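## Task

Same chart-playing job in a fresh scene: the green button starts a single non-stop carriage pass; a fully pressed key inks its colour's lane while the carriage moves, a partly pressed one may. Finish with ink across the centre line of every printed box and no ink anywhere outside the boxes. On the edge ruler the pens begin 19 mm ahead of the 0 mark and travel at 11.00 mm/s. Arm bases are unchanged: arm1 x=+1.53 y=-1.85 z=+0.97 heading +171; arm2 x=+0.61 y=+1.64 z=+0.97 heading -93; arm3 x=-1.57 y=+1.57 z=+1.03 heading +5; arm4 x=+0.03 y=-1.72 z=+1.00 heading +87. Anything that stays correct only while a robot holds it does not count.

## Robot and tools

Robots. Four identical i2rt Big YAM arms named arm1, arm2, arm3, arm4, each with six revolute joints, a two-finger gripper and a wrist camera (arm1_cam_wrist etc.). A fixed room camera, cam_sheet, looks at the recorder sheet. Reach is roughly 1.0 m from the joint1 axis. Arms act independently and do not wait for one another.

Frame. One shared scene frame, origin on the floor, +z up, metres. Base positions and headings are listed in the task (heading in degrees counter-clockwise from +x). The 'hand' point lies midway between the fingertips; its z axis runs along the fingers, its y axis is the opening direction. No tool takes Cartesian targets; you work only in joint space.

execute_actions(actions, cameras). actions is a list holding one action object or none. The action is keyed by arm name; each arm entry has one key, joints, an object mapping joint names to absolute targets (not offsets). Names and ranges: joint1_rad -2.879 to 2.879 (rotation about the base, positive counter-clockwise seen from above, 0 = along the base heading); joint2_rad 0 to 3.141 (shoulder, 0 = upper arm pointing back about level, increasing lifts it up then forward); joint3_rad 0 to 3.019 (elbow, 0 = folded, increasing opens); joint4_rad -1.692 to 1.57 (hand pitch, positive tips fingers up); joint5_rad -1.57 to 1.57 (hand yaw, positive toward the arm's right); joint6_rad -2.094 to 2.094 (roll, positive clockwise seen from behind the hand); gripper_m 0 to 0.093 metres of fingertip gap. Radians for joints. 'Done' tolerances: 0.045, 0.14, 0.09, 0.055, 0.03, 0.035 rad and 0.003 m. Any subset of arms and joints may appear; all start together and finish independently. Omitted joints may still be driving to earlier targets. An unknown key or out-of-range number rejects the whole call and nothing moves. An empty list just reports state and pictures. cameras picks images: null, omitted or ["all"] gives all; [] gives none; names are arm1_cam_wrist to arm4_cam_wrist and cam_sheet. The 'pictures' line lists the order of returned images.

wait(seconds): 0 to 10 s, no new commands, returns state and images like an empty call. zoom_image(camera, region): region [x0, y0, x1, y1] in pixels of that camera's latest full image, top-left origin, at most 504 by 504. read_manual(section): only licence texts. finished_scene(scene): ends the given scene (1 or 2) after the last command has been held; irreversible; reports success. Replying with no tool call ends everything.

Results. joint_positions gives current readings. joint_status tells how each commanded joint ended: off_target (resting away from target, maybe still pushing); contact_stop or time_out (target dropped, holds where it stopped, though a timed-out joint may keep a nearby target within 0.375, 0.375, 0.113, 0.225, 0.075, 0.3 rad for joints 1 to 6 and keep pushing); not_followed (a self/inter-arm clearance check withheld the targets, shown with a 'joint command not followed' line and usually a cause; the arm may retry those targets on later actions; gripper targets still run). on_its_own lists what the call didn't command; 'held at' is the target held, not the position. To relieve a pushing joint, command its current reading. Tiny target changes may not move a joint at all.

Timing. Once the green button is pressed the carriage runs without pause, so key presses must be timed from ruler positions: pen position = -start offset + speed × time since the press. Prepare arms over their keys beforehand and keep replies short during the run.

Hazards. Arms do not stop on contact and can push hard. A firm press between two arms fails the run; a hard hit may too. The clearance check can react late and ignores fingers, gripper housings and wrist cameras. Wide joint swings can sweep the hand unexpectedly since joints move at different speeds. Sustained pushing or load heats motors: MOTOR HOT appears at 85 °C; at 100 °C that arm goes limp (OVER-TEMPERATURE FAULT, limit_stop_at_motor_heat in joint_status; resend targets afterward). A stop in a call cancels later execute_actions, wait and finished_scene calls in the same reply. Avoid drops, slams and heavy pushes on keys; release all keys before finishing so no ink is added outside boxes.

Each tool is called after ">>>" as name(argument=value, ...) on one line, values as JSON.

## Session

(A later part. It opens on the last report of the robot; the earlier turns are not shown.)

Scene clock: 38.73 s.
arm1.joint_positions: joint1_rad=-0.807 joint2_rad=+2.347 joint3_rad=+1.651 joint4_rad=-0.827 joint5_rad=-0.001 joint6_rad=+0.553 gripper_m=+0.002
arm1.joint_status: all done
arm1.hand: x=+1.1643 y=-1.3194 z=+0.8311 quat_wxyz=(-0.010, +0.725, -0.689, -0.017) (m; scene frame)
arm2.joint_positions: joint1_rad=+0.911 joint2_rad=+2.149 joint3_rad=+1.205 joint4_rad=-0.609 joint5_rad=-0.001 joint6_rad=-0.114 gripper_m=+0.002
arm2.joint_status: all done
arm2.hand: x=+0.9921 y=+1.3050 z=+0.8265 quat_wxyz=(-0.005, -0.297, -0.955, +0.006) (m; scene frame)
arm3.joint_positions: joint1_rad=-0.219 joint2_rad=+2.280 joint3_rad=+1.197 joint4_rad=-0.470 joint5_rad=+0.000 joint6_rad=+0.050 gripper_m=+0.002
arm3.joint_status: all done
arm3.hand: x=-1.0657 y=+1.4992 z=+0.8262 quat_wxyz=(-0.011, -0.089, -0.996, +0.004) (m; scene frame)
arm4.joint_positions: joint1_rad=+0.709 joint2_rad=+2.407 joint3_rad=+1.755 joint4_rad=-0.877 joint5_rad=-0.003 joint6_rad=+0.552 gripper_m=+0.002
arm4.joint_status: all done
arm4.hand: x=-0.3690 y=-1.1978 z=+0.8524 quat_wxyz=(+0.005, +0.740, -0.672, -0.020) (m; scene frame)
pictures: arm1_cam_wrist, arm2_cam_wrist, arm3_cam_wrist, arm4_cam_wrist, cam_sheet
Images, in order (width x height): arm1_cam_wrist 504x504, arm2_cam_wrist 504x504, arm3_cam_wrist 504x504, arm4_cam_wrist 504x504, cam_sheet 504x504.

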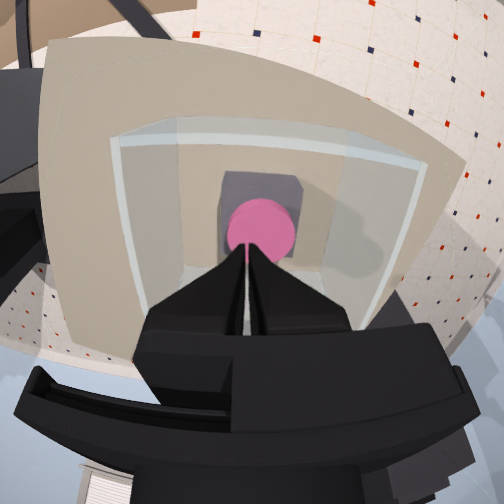

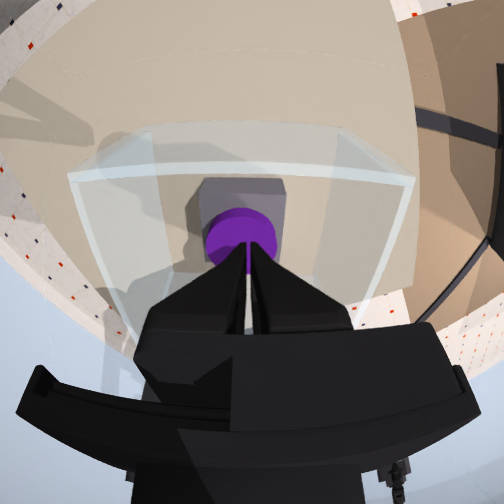

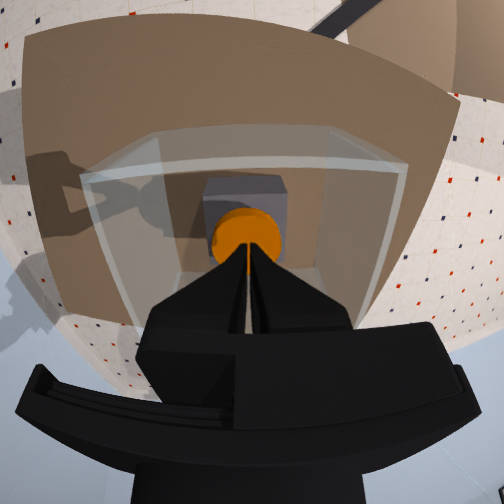

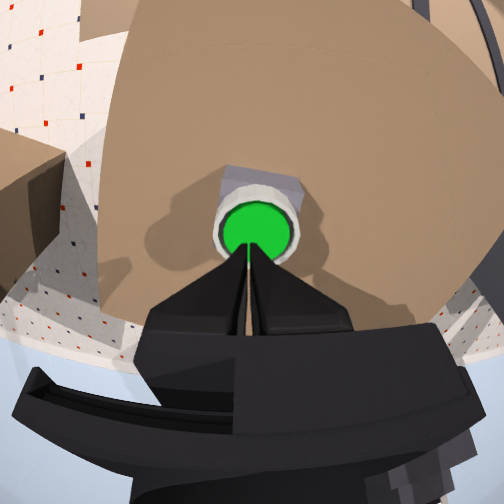

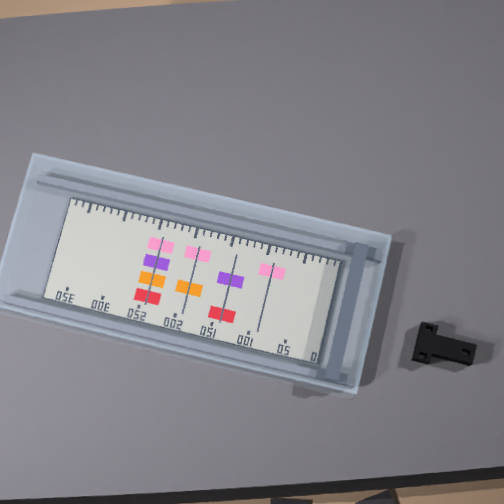

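>>> execute_actions(actions=[{"arm4":{"joints":{"joint2_rad":2.525}}}], cameras=[])

>>> execute_actions(actions=[{"arm4":{"joints":{"joint2_rad":2.40}}}], cameras=[])

>>> execute_actions(actions=[{"arm4":{"joints":{"joint1_rad":-0.405,"joint2_rad":2.10,"joint3_rad":1.29,"joint4_rad":-0.60}}}], cameras=[])

>>> wait(seconds=5.5)

>>> execute_actions(actions=[{"arm1":{"joints":{"joint2_rad":2.45}},"arm4":{"joints":{"joint2_rad":2.19}}}], cameras=[])

>>> wait(seconds=0.6)

>>> execute_actions(actions=[{"arm1":{"joints":{"joint2_rad":2.345}}}], cameras=[])

>>> wait(seconds=2.17)

>>> execute_actions(actions=[{"arm2":{"joints":{"joint2_rad":2.25}},"arm4":{"joints":{"joint2_rad":2.32}}}], cameras=[])

>>> wait(seconds=0.7)

>>> execute_actions(actions=[{"arm2":{"joints":{"joint2_rad":2.125}},"arm4":{"joints":{"joint2_rad":2.20}}}], cameras=[])

>>> wait(seconds=2.17)

>>> execute_actions(actions=[{"arm1":{"joints":{"joint2_rad":2.45}},"arm3":{"joints":{"joint2_rad":2.39}}}], cameras=[])

>>> wait(seconds=0.8)

>>> execute_actions(actions=[{"arm1":{"joints":{"joint2_rad":2.345}},"arm3":{"joints":{"joint2_rad":2.27}}}], cameras=[])

>>> wait(seconds=2.13)

>>> execute_actions(actions=[{"arm1":{"joints":{"joint2_rad":2.45}},"arm2":{"joints":{"joint2_rad":2.25}},"arm3":{"joints":{"joint2_rad":2.39}},"arm4":{"joints":{"joint2_rad":2.32}}}], cameras=[])

>>> wait(seconds=0.7)

>>> execute_actions(actions=[{"arm1":{"joints":{"joint2_rad":2.345}},"arm2":{"joints":{"joint2_rad":2.125}},"arm3":{"joints":{"joint2_rad":2.27}},"arm4":{"joints":{"joint2_rad":2.20}}}], cameras=["cam_sheet"])

Scene clock: 42.50 s.
arm1.joint_positions: joint1_rad=-0.807 joint2_rad=+2.347 joint3_rad=+1.651 joint4_rad=-0.827 joint5_rad=-0.001 joint6_rad=+0.553 gripper_m=+0.002
arm1.joint_status: not commanded
arm1.hand: x=+1.1643 y=-1.3194 z=+0.8311 quat_wxyz=(-0.010, +0.725, -0.689, -0.017) (m; scene frame)
arm2.joint_positions: joint1_rad=+0.911 joint2_rad=+2.149 joint3_rad=+1.205 joint4_rad=-0.609 joint5_rad=-0.001 joint6_rad=-0.114 gripper_m=+0.002
arm2.joint_status: not commanded
arm2.hand: x=+0.9921 y=+1.3050 z=+0.8265 quat_wxyz=(-0.005, -0.297, -0.955, +0.006) (m; scene frame)
arm3.joint_positions: joint1_rad=-0.219 joint2_rad=+2.280 joint3_rad=+1.197 joint4_rad=-0.470 joint5_rad=+0.000 joint6_rad=+0.050 gripper_m=+0.002
arm3.joint_status: not commanded
arm3.hand: x=-1.0657 y=+1.4992 z=+0.8262 quat_wxyz=(-0.011, -0.089, -0.996, +0.004) (m; scene frame)
arm4.joint_positions: joint1_rad=+0.710 joint2_rad=+2.472 joint3_rad=+1.774 joint4_rad=-0.869 joint5_rad=-0.001 joint6_rad=+0.553 gripper_m=+0.002
arm4.joint_status: all done
arm4.hand: x=-0.3644 y=-1.2047 z=+0.8166 quat_wxyz=(+0.008, +0.740, -0.672, +0.000) (m; scene frame)
pictures: none
No camera images: the call's "cameras" was empty. Leave "cameras" out to get every camera's image.

Scene clock: 43.43 s.
arm1.joint_positions: joint1_rad=-0.807 joint2_rad=+2.347 joint3_rad=+1.651 joint4_rad=-0.827 joint5_rad=-0.001 joint6_rad=+0.553 gripper_m=+0.002
arm1.joint_status: not commanded
arm1.hand: x=+1.1643 y=-1.3194 z=+0.8311 quat_wxyz=(-0.010, +0.725, -0.689, -0.017) (m; scene frame)
arm2.joint_positions: joint1_rad=+0.911 joint2_rad=+2.149 joint3_rad=+1.205 joint4_rad=-0.609 joint5_rad=-0.001 joint6_rad=-0.114 gripper_m=+0.002
arm2.joint_status: not commanded
arm2.hand: x=+0.9921 y=+1.3050 z=+0.8265 quat_wxyz=(-0.005, -0.297, -0.955, +0.006) (m; scene frame)
arm3.joint_positions: joint1_rad=-0.219 joint2_rad=+2.280 joint3_rad=+1.197 joint4_rad=-0.470 joint5_rad=+0.000 joint6_rad=+0.050 gripper_m=+0.002
arm3.joint_status: not commanded
arm3.hand: x=-1.0657 y=+1.4992 z=+0.8262 quat_wxyz=(-0.011, -0.089, -0.996, +0.004) (m; scene frame)
arm4.joint_positions: joint1_rad=+0.710 joint2_rad=+2.415 joint3_rad=+1.774 joint4_rad=-0.869 joint5_rad=-0.001 joint6_rad=+0.553 gripper_m=+0.002
arm4.joint_status: all done
arm4.hand: x=-0.3741 y=-1.1909 z=+0.8532 quat_wxyz=(+0.002, +0.740, -0.672, -0.028) (m; scene frame)
pictures: none
No camera images: the call's "cameras" was empty. Leave "cameras" out to get every camera's image.

Scene clock: 44.97 s.
arm1.joint_positions: joint1_rad=-0.807 joint2_rad=+2.347 joint3_rad=+1.651 joint4_rad=-0.827 joint5_rad=-0.001 joint6_rad=+0.553 gripper_m=+0.002
arm1.joint_status: not commanded
arm1.hand: x=+1.1643 y=-1.3194 z=+0.8311 quat_wxyz=(-0.010, +0.725, -0.689, -0.017) (m; scene frame)
arm2.joint_positions: joint1_rad=+0.911 joint2_rad=+2.149 joint3_rad=+1.205 joint4_rad=-0.609 joint5_rad=-0.001 joint6_rad=-0.114 gripper_m=+0.002
arm2.joint_status: not commanded
arm2.hand: x=+0.9921 y=+1.3050 z=+0.8265 quat_wxyz=(-0.005, -0.297, -0.955, +0.006) (m; scene frame)
arm3.joint_positions: joint1_rad=-0.219 joint2_rad=+2.280 joint3_rad=+1.197 joint4_rad=-0.470 joint5_rad=+0.000 joint6_rad=+0.050 gripper_m=+0.002
arm3.joint_status: not commanded
arm3.hand: x=-1.0657 y=+1.4992 z=+0.8262 quat_wxyz=(-0.011, -0.089, -0.996, +0.004) (m; scene frame)
arm4.joint_positions: joint1_rad=-0.407 joint2_rad=+2.108 joint3_rad=+1.289 joint4_rad=-0.602 joint5_rad=+0.002 joint6_rad=+0.553 gripper_m=+0.002
arm4.joint_status: all done
arm4.hand: x=+0.2899 y=-1.2154 z=+0.8901 quat_wxyz=(-0.046, +0.271, -0.960, -0.049) (m; scene frame)
pictures: none
No camera images: the call's "cameras" was empty. Leave "cameras" out to get every camera's image.

Scene clock: 50.47 s.
arm1.joint_positions: joint1_rad=-0.807 joint2_rad=+2.347 joint3_rad=+1.651 joint4_rad=-0.827 joint5_rad=-0.001 joint6_rad=+0.553 gripper_m=+0.002
arm1.joint_status: not commanded
arm1.hand: x=+1.1643 y=-1.3194 z=+0.8311 quat_wxyz=(-0.010, +0.725, -0.689, -0.017) (m; scene frame)
arm2.joint_positions: joint1_rad=+0.911 joint2_rad=+2.149 joint3_rad=+1.205 joint4_rad=-0.609 joint5_rad=-0.001 joint6_rad=-0.114 gripper_m=+0.002
arm2.joint_status: not commanded
arm2.hand: x=+0.9921 y=+1.3050 z=+0.8265 quat_wxyz=(-0.005, -0.297, -0.955, +0.006) (m; scene frame)
arm3.joint_positions: joint1_rad=-0.219 joint2_rad=+2.280 joint3_rad=+1.197 joint4_rad=-0.470 joint5_rad=+0.000 joint6_rad=+0.050 gripper_m=+0.002
arm3.joint_status: not commanded
arm3.hand: x=-1.0657 y=+1.4992 z=+0.8262 quat_wxyz=(-0.011, -0.089, -0.996, +0.004) (m; scene frame)
arm4.joint_positions: joint1_rad=-0.407 joint2_rad=+2.108 joint3_rad=+1.289 joint4_rad=-0.602 joint5_rad=+0.002 joint6_rad=+0.553 gripper_m=+0.002
arm4.joint_status: all done
arm4.hand: x=+0.2899 y=-1.2154 z=+0.8901 quat_wxyz=(-0.046, +0.271, -0.960, -0.049) (m; scene frame)
wait: 5.50 s; at rest by 0.27 s
pictures: arm1_cam_wrist, arm2_cam_wrist, arm3_cam_wrist, arm4_cam_wrist, cam_sheet
Images, in order (width x height): arm1_cam_wrist 504x504, arm2_cam_wrist 504x504, arm3_cam_wrist 504x504, arm4_cam_wrist 504x504, cam_sheet 504x504.

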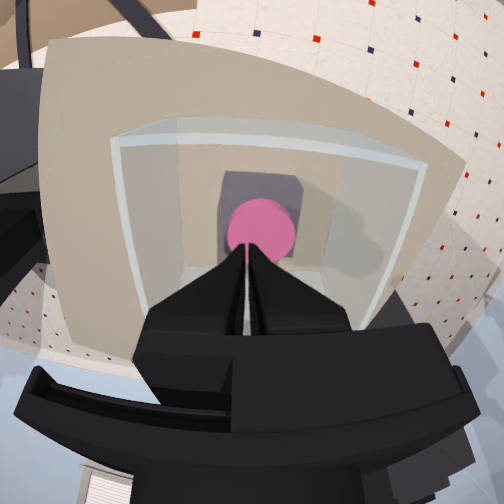

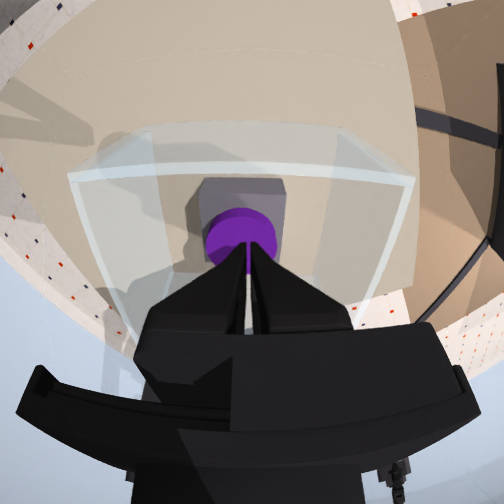

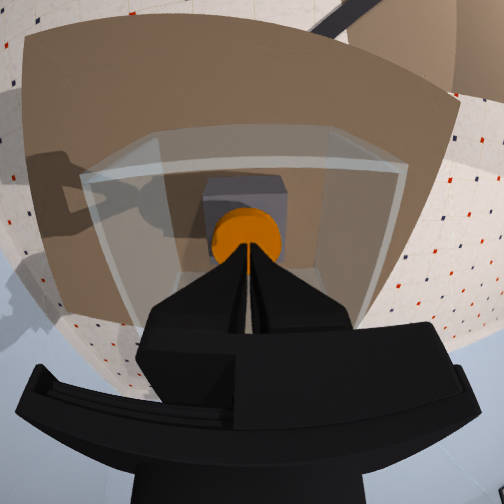

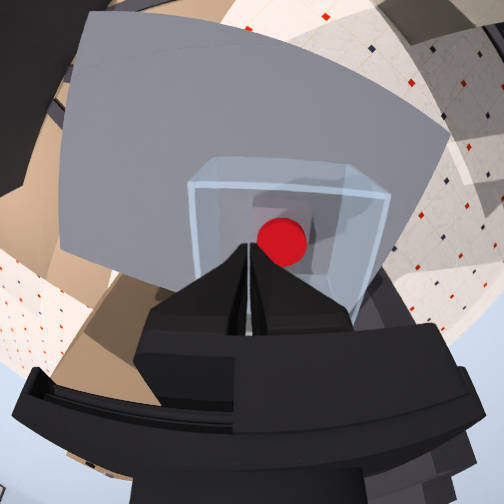

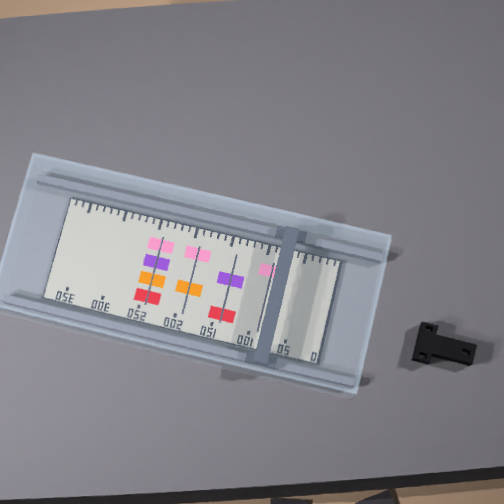

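Scene clock: 51.50 s.
arm1.joint_positions: joint1_rad=-0.807 joint2_rad=+2.394 joint3_rad=+1.652 joint4_rad=-0.827 joint5_rad=-0.001 joint6_rad=+0.553 gripper_m=+0.002
arm1.joint_status: all done
arm1.hand: x=+1.1720 y=-1.3298 z=+0.8028 quat_wxyz=(-0.005, +0.725, -0.689, +0.005) (m; scene frame)
arm2.joint_positions: joint1_rad=+0.911 joint2_rad=+2.149 joint3_rad=+1.205 joint4_rad=-0.609 joint5_rad=-0.001 joint6_rad=-0.114 gripper_m=+0.002
arm2.joint_status: not commanded
arm2.hand: x=+0.9921 y=+1.3050 z=+0.8265 quat_wxyz=(-0.005, -0.297, -0.955, +0.006) (m; scene frame)
arm3.joint_positions: joint1_rad=-0.219 joint2_rad=+2.280 joint3_rad=+1.197 joint4_rad=-0.470 joint5_rad=+0.000 joint6_rad=+0.050 gripper_m=+0.002
arm3.joint_status: not commanded
arm3.hand: x=-1.0657 y=+1.4992 z=+0.8262 quat_wxyz=(-0.011, -0.089, -0.996, +0.004) (m; scene frame)
arm4.joint_positions: joint1_rad=-0.407 joint2_rad=+2.205 joint3_rad=+1.286 joint4_rad=-0.602 joint5_rad=+0.002 joint6_rad=+0.553 gripper_m=+0.002
arm4.joint_status: all done
arm4.hand: x=+0.2775 y=-1.2398 z=+0.8375 quat_wxyz=(-0.012, +0.271, -0.962, -0.013) (m; scene frame)
pictures: none
No camera images: the call's "cameras" was empty. Leave "cameras" out to get every camera's image.

Scene clock: 52.10 s.
arm1.joint_positions: joint1_rad=-0.807 joint2_rad=+2.394 joint3_rad=+1.652 joint4_rad=-0.827 joint5_rad=-0.001 joint6_rad=+0.553 gripper_m=+0.002
arm1.joint_status: all done
arm1.hand: x=+1.1720 y=-1.3298 z=+0.8028 quat_wxyz=(-0.005, +0.725, -0.689, +0.005) (m; scene frame)
arm2.joint_positions: joint1_rad=+0.911 joint2_rad=+2.149 joint3_rad=+1.205 joint4_rad=-0.609 joint5_rad=-0.001 joint6_rad=-0.114 gripper_m=+0.002
arm2.joint_status: not commanded
arm2.hand: x=+0.9921 y=+1.3050 z=+0.8265 quat_wxyz=(-0.005, -0.297, -0.955, +0.006) (m; scene frame)
arm3.joint_positions: joint1_rad=-0.219 joint2_rad=+2.280 joint3_rad=+1.197 joint4_rad=-0.470 joint5_rad=+0.000 joint6_rad=+0.050 gripper_m=+0.002
arm3.joint_status: not commanded
arm3.hand: x=-1.0657 y=+1.4992 z=+0.8262 quat_wxyz=(-0.011, -0.089, -0.996, +0.004) (m; scene frame)
arm4.joint_positions: joint1_rad=-0.407 joint2_rad=+2.205 joint3_rad=+1.286 joint4_rad=-0.602 joint5_rad=+0.002 joint6_rad=+0.553 gripper_m=+0.002
arm4.joint_status: all done
arm4.hand: x=+0.2775 y=-1.2398 z=+0.8375 quat_wxyz=(-0.012, +0.271, -0.962, -0.013) (m; scene frame)
wait: 0.60 s; at rest by 0.27 s
pictures: arm1_cam_wrist, arm2_cam_wrist, arm3_cam_wrist, arm4_cam_wrist, cam_sheet
Images, in order (width x height): arm1_cam_wrist 504x504, arm2_cam_wrist 504x504, arm3_cam_wrist 504x504, arm4_cam_wrist 504x504, cam_sheet 504x504.

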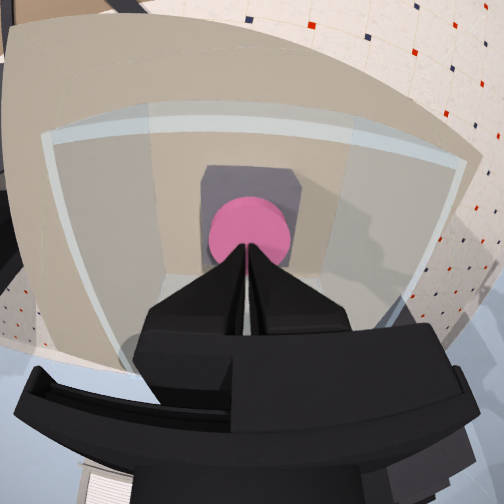

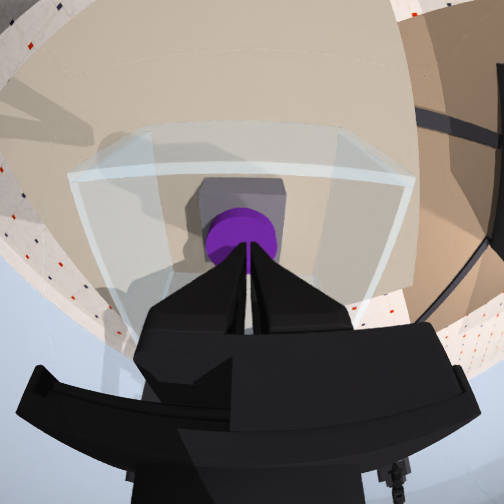

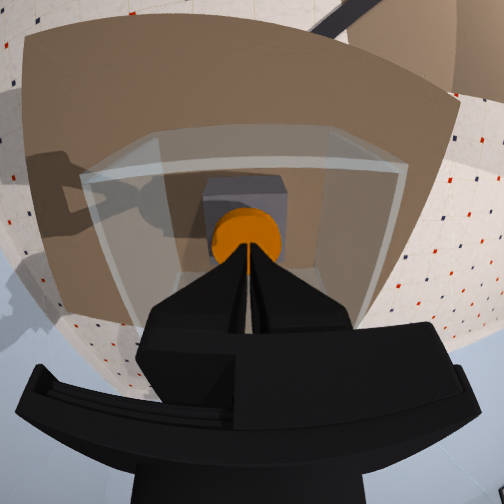

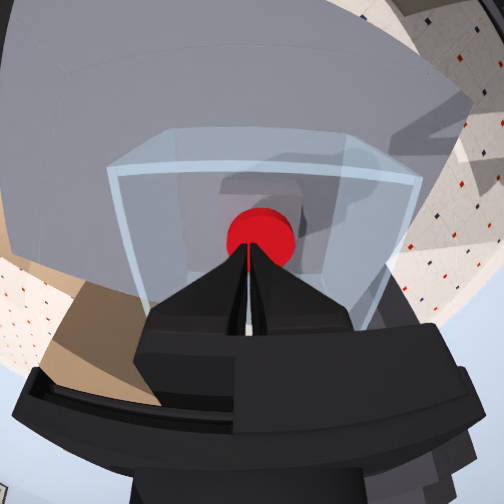

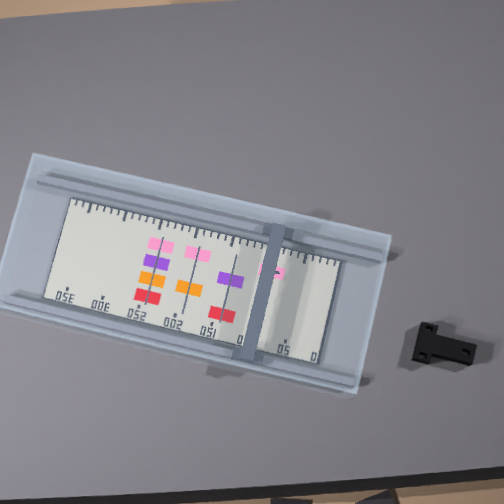

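Scene clock: 52.97 s.
arm1.joint_positions: joint1_rad=-0.807 joint2_rad=+2.346 joint3_rad=+1.652 joint4_rad=-0.827 joint5_rad=-0.001 joint6_rad=+0.553 gripper_m=+0.002
arm1.joint_status: all done
arm1.hand: x=+1.1639 y=-1.3188 z=+0.8317 quat_wxyz=(-0.010, +0.725, -0.689, -0.018) (m; scene frame)
arm2.joint_positions: joint1_rad=+0.911 joint2_rad=+2.149 joint3_rad=+1.205 joint4_rad=-0.609 joint5_rad=-0.001 joint6_rad=-0.114 gripper_m=+0.002
arm2.joint_status: not commanded
arm2.hand: x=+0.9921 y=+1.3050 z=+0.8265 quat_wxyz=(-0.005, -0.297, -0.955, +0.006) (m; scene frame)
arm3.joint_positions: joint1_rad=-0.219 joint2_rad=+2.280 joint3_rad=+1.197 joint4_rad=-0.470 joint5_rad=+0.000 joint6_rad=+0.050 gripper_m=+0.002
arm3.joint_status: not commanded
arm3.hand: x=-1.0657 y=+1.4992 z=+0.8262 quat_wxyz=(-0.011, -0.089, -0.996, +0.004) (m; scene frame)
arm4.joint_positions: joint1_rad=-0.407 joint2_rad=+2.205 joint3_rad=+1.286 joint4_rad=-0.602 joint5_rad=+0.002 joint6_rad=+0.553 gripper_m=+0.002
arm4.joint_status: not commanded
arm4.hand: x=+0.2775 y=-1.2398 z=+0.8375 quat_wxyz=(-0.012, +0.271, -0.962, -0.013) (m; scene frame)
pictures: none
No camera images: the call's "cameras" was empty. Leave "cameras" out to get every camera's image.

Scene clock: 55.17 s.
arm1.joint_positions: joint1_rad=-0.807 joint2_rad=+2.346 joint3_rad=+1.652 joint4_rad=-0.827 joint5_rad=-0.001 joint6_rad=+0.553 gripper_m=+0.002
arm1.joint_status: all done
arm1.hand: x=+1.1639 y=-1.3188 z=+0.8317 quat_wxyz=(-0.010, +0.725, -0.689, -0.018) (m; scene frame)
arm2.joint_positions: joint1_rad=+0.911 joint2_rad=+2.149 joint3_rad=+1.205 joint4_rad=-0.609 joint5_rad=-0.001 joint6_rad=-0.114 gripper_m=+0.002
arm2.joint_status: not commanded
arm2.hand: x=+0.9921 y=+1.3050 z=+0.8265 quat_wxyz=(-0.005, -0.297, -0.955, +0.006) (m; scene frame)
arm3.joint_positions: joint1_rad=-0.219 joint2_rad=+2.280 joint3_rad=+1.197 joint4_rad=-0.470 joint5_rad=+0.000 joint6_rad=+0.050 gripper_m=+0.002
arm3.joint_status: not commanded
arm3.hand: x=-1.0657 y=+1.4992 z=+0.8262 quat_wxyz=(-0.011, -0.089, -0.996, +0.004) (m; scene frame)
arm4.joint_positions: joint1_rad=-0.407 joint2_rad=+2.205 joint3_rad=+1.286 joint4_rad=-0.602 joint5_rad=+0.002 joint6_rad=+0.553 gripper_m=+0.002
arm4.joint_status: not commanded
arm4.hand: x=+0.2775 y=-1.2398 z=+0.8375 quat_wxyz=(-0.012, +0.271, -0.962, -0.013) (m; scene frame)
wait: 2.20 s; at rest by 0.27 s
pictures: arm1_cam_wrist, arm2_cam_wrist, arm3_cam_wrist, arm4_cam_wrist, cam_sheet
Images, in order (width x height): arm1_cam_wrist 504x504, arm2_cam_wrist 504x504, arm3_cam_wrist 504x504, arm4_cam_wrist 504x504, cam_sheet 504x504.

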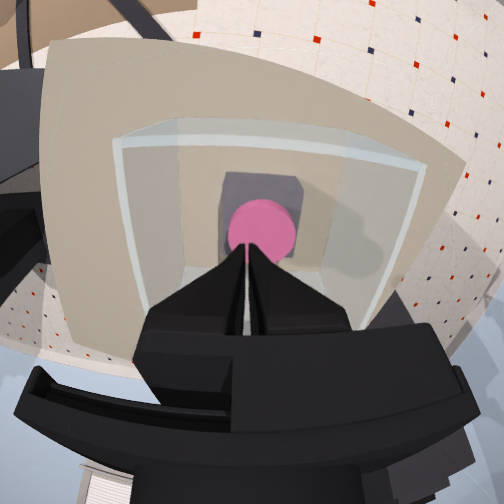

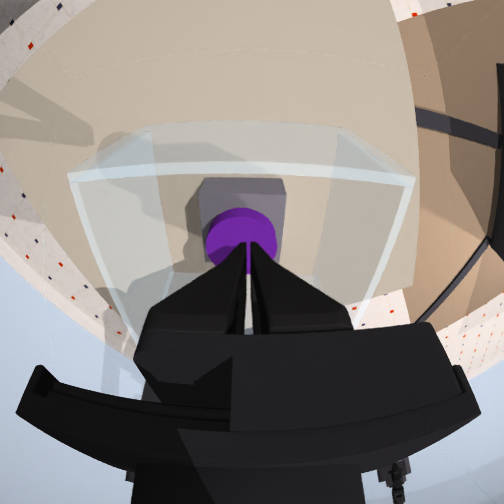

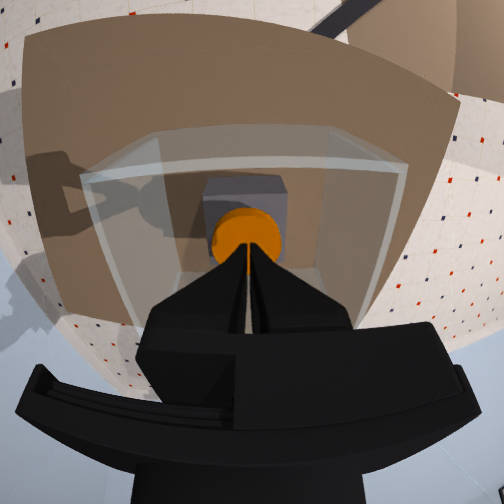

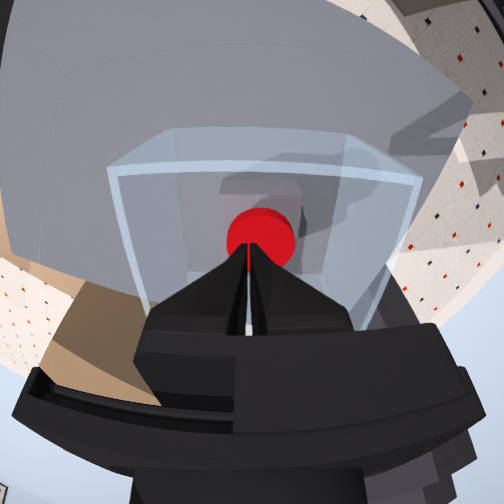

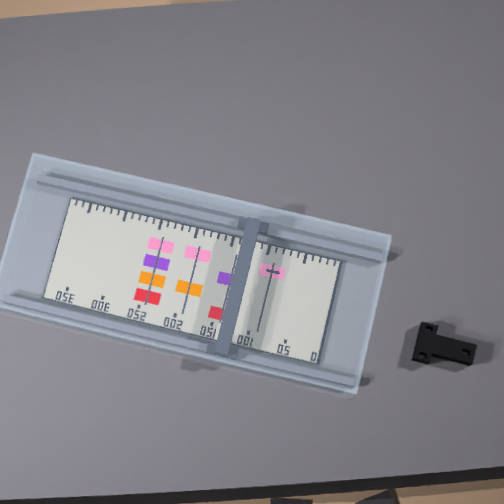

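Scene clock: 56.03 s.
arm1.joint_positions: joint1_rad=-0.807 joint2_rad=+2.346 joint3_rad=+1.652 joint4_rad=-0.827 joint5_rad=-0.001 joint6_rad=+0.553 gripper_m=+0.002
arm1.joint_status: not commanded
arm1.hand: x=+1.1639 y=-1.3188 z=+0.8317 quat_wxyz=(-0.010, +0.725, -0.689, -0.018) (m; scene frame)
arm2.joint_positions: joint1_rad=+0.911 joint2_rad=+2.191 joint3_rad=+1.213 joint4_rad=-0.611 joint5_rad=-0.001 joint6_rad=-0.114 gripper_m=+0.002
arm2.joint_status: all done
arm2.hand: x=+0.9858 y=+1.3103 z=+0.8073 quat_wxyz=(+0.011, -0.297, -0.955, -0.001) (m; scene frame)
arm3.joint_positions: joint1_rad=-0.219 joint2_rad=+2.280 joint3_rad=+1.197 joint4_rad=-0.470 joint5_rad=+0.000 joint6_rad=+0.050 gripper_m=+0.002
arm3.joint_status: not commanded
arm3.hand: x=-1.0657 y=+1.4992 z=+0.8262 quat_wxyz=(-0.011, -0.089, -0.996, +0.004) (m; scene frame)
arm4.joint_positions: joint1_rad=-0.407 joint2_rad=+2.263 joint3_rad=+1.295 joint4_rad=-0.603 joint5_rad=+0.003 joint6_rad=+0.554 gripper_m=+0.002
arm4.joint_status: all done
arm4.hand: x=+0.2716 y=-1.2514 z=+0.8098 quat_wxyz=(+0.004, +0.271, -0.963, +0.006) (m; scene frame)
pictures: none
No camera images: the call's "cameras" was empty. Leave "cameras" out to get every camera's image.

Scene clock: 56.73 s.
arm1.joint_positions: joint1_rad=-0.807 joint2_rad=+2.346 joint3_rad=+1.652 joint4_rad=-0.827 joint5_rad=-0.001 joint6_rad=+0.553 gripper_m=+0.002
arm1.joint_status: not commanded
arm1.hand: x=+1.1639 y=-1.3188 z=+0.8317 quat_wxyz=(-0.010, +0.725, -0.689, -0.018) (m; scene frame)
arm2.joint_positions: joint1_rad=+0.911 joint2_rad=+2.191 joint3_rad=+1.213 joint4_rad=-0.611 joint5_rad=-0.001 joint6_rad=-0.114 gripper_m=+0.002
arm2.joint_status: all done
arm2.hand: x=+0.9858 y=+1.3103 z=+0.8073 quat_wxyz=(+0.011, -0.297, -0.955, -0.001) (m; scene frame)
arm3.joint_positions: joint1_rad=-0.219 joint2_rad=+2.280 joint3_rad=+1.197 joint4_rad=-0.470 joint5_rad=+0.000 joint6_rad=+0.050 gripper_m=+0.002
arm3.joint_status: not commanded
arm3.hand: x=-1.0657 y=+1.4992 z=+0.8262 quat_wxyz=(-0.011, -0.089, -0.996, +0.004) (m; scene frame)
arm4.joint_positions: joint1_rad=-0.407 joint2_rad=+2.263 joint3_rad=+1.295 joint4_rad=-0.603 joint5_rad=+0.003 joint6_rad=+0.554 gripper_m=+0.002
arm4.joint_status: all done
arm4.hand: x=+0.2716 y=-1.2514 z=+0.8098 quat_wxyz=(+0.004, +0.271, -0.963, +0.006) (m; scene frame)
wait: 0.70 s; at rest by 0.27 s
pictures: arm1_cam_wrist, arm2_cam_wrist, arm3_cam_wrist, arm4_cam_wrist, cam_sheet
Images, in order (width x height): arm1_cam_wrist 504x504, arm2_cam_wrist 504x504, arm3_cam_wrist 504x504, arm4_cam_wrist 504x504, cam_sheet 504x504.

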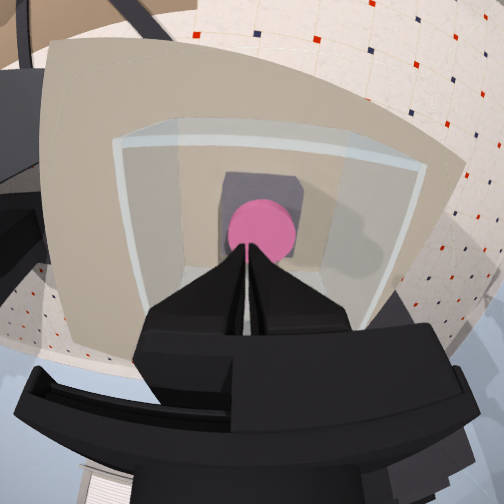

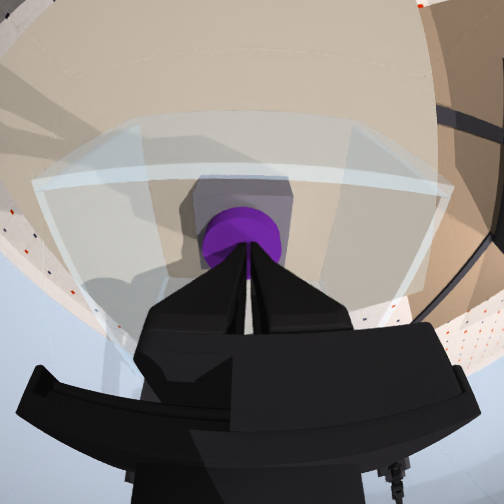

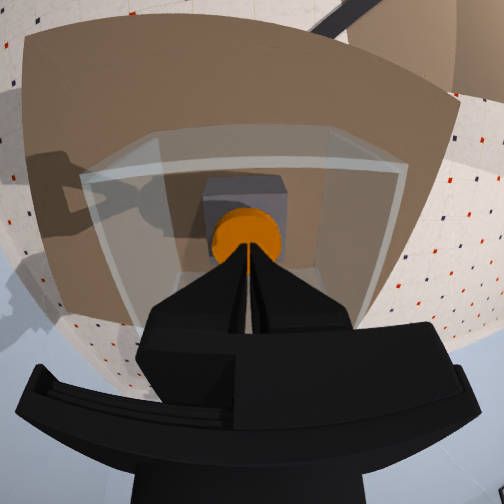

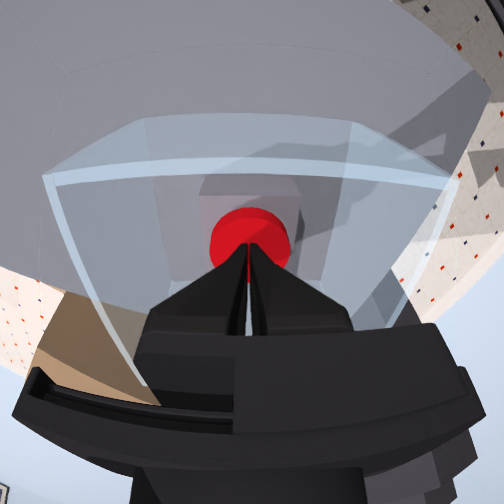

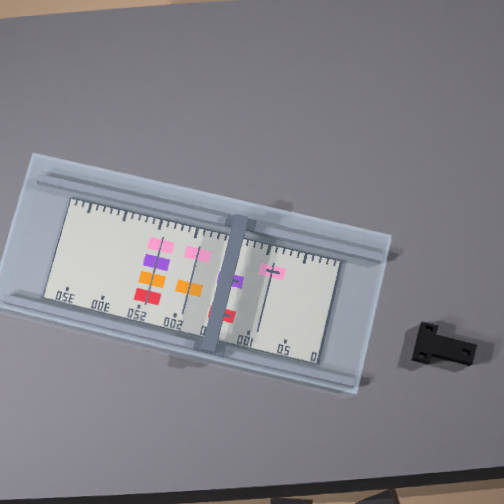

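Scene clock: 57.60 s.
arm1.joint_positions: joint1_rad=-0.807 joint2_rad=+2.346 joint3_rad=+1.652 joint4_rad=-0.827 joint5_rad=-0.001 joint6_rad=+0.553 gripper_m=+0.002
arm1.joint_status: not commanded
arm1.hand: x=+1.1639 y=-1.3188 z=+0.8317 quat_wxyz=(-0.010, +0.725, -0.689, -0.018) (m; scene frame)
arm2.joint_positions: joint1_rad=+0.911 joint2_rad=+2.149 joint3_rad=+1.205 joint4_rad=-0.611 joint5_rad=-0.001 joint6_rad=-0.114 gripper_m=+0.002
arm2.joint_status: all done
arm2.hand: x=+0.9918 y=+1.3052 z=+0.8265 quat_wxyz=(-0.005, -0.297, -0.955, +0.006) (m; scene frame)
arm3.joint_positions: joint1_rad=-0.219 joint2_rad=+2.280 joint3_rad=+1.197 joint4_rad=-0.470 joint5_rad=+0.000 joint6_rad=+0.050 gripper_m=+0.002
arm3.joint_status: not commanded
arm3.hand: x=-1.0657 y=+1.4992 z=+0.8262 quat_wxyz=(-0.011, -0.089, -0.996, +0.004) (m; scene frame)
arm4.joint_positions: joint1_rad=-0.407 joint2_rad=+2.215 joint3_rad=+1.292 joint4_rad=-0.603 joint5_rad=+0.003 joint6_rad=+0.554 gripper_m=+0.002
arm4.joint_status: all done
arm4.hand: x=+0.2775 y=-1.2399 z=+0.8336 quat_wxyz=(-0.011, +0.271, -0.962, -0.011) (m; scene frame)
pictures: none
No camera images: the call's "cameras" was empty. Leave "cameras" out to get every camera's image.

Scene clock: 59.80 s.
arm1.joint_positions: joint1_rad=-0.807 joint2_rad=+2.346 joint3_rad=+1.652 joint4_rad=-0.827 joint5_rad=-0.001 joint6_rad=+0.553 gripper_m=+0.002
arm1.joint_status: not commanded
arm1.hand: x=+1.1639 y=-1.3188 z=+0.8317 quat_wxyz=(-0.010, +0.725, -0.689, -0.018) (m; scene frame)
arm2.joint_positions: joint1_rad=+0.911 joint2_rad=+2.149 joint3_rad=+1.205 joint4_rad=-0.611 joint5_rad=-0.001 joint6_rad=-0.114 gripper_m=+0.002
arm2.joint_status: all done
arm2.hand: x=+0.9918 y=+1.3052 z=+0.8265 quat_wxyz=(-0.005, -0.297, -0.955, +0.006) (m; scene frame)
arm3.joint_positions: joint1_rad=-0.219 joint2_rad=+2.280 joint3_rad=+1.197 joint4_rad=-0.470 joint5_rad=+0.000 joint6_rad=+0.050 gripper_m=+0.002
arm3.joint_status: not commanded
arm3.hand: x=-1.0657 y=+1.4992 z=+0.8262 quat_wxyz=(-0.011, -0.089, -0.996, +0.004) (m; scene frame)
arm4.joint_positions: joint1_rad=-0.407 joint2_rad=+2.215 joint3_rad=+1.292 joint4_rad=-0.603 joint5_rad=+0.003 joint6_rad=+0.554 gripper_m=+0.002
arm4.joint_status: all done
arm4.hand: x=+0.2775 y=-1.2399 z=+0.8336 quat_wxyz=(-0.011, +0.271, -0.962, -0.011) (m; scene frame)
wait: 2.20 s; at rest by 0.27 s
pictures: arm1_cam_wrist, arm2_cam_wrist, arm3_cam_wrist, arm4_cam_wrist, cam_sheet
Images, in order (width x height): arm1_cam_wrist 504x504, arm2_cam_wrist 504x504, arm3_cam_wrist 504x504, arm4_cam_wrist 504x504, cam_sheet 504x504.

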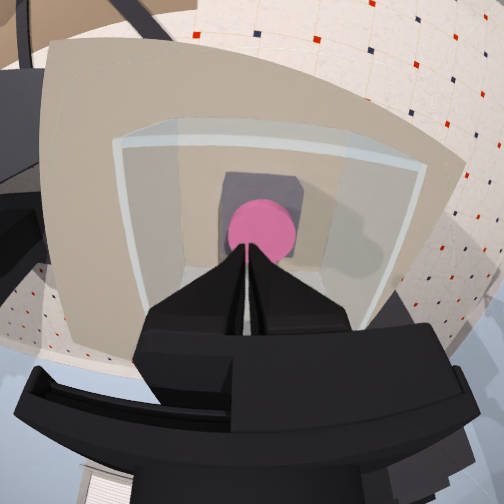

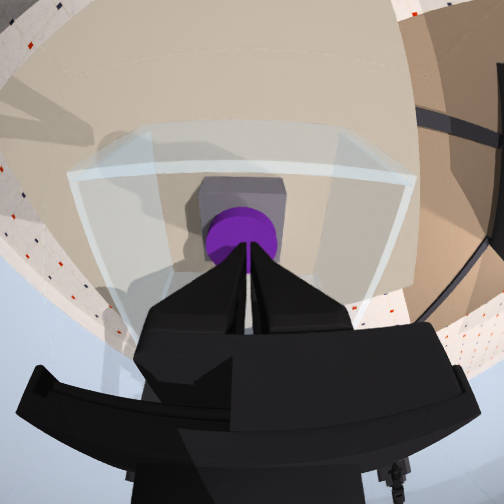

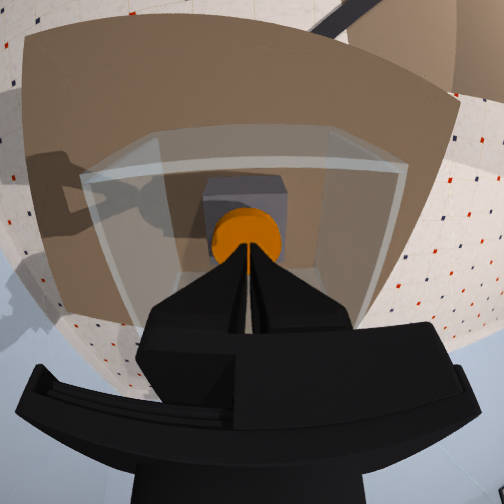

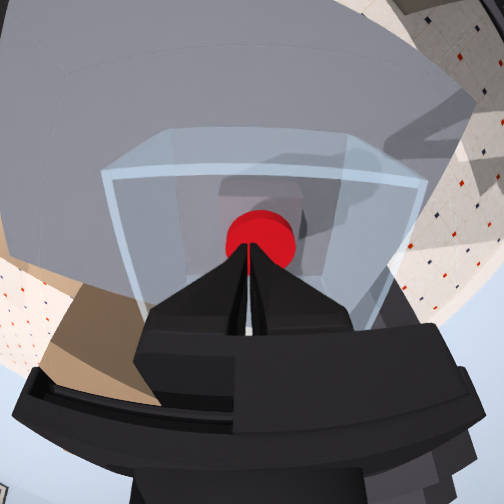

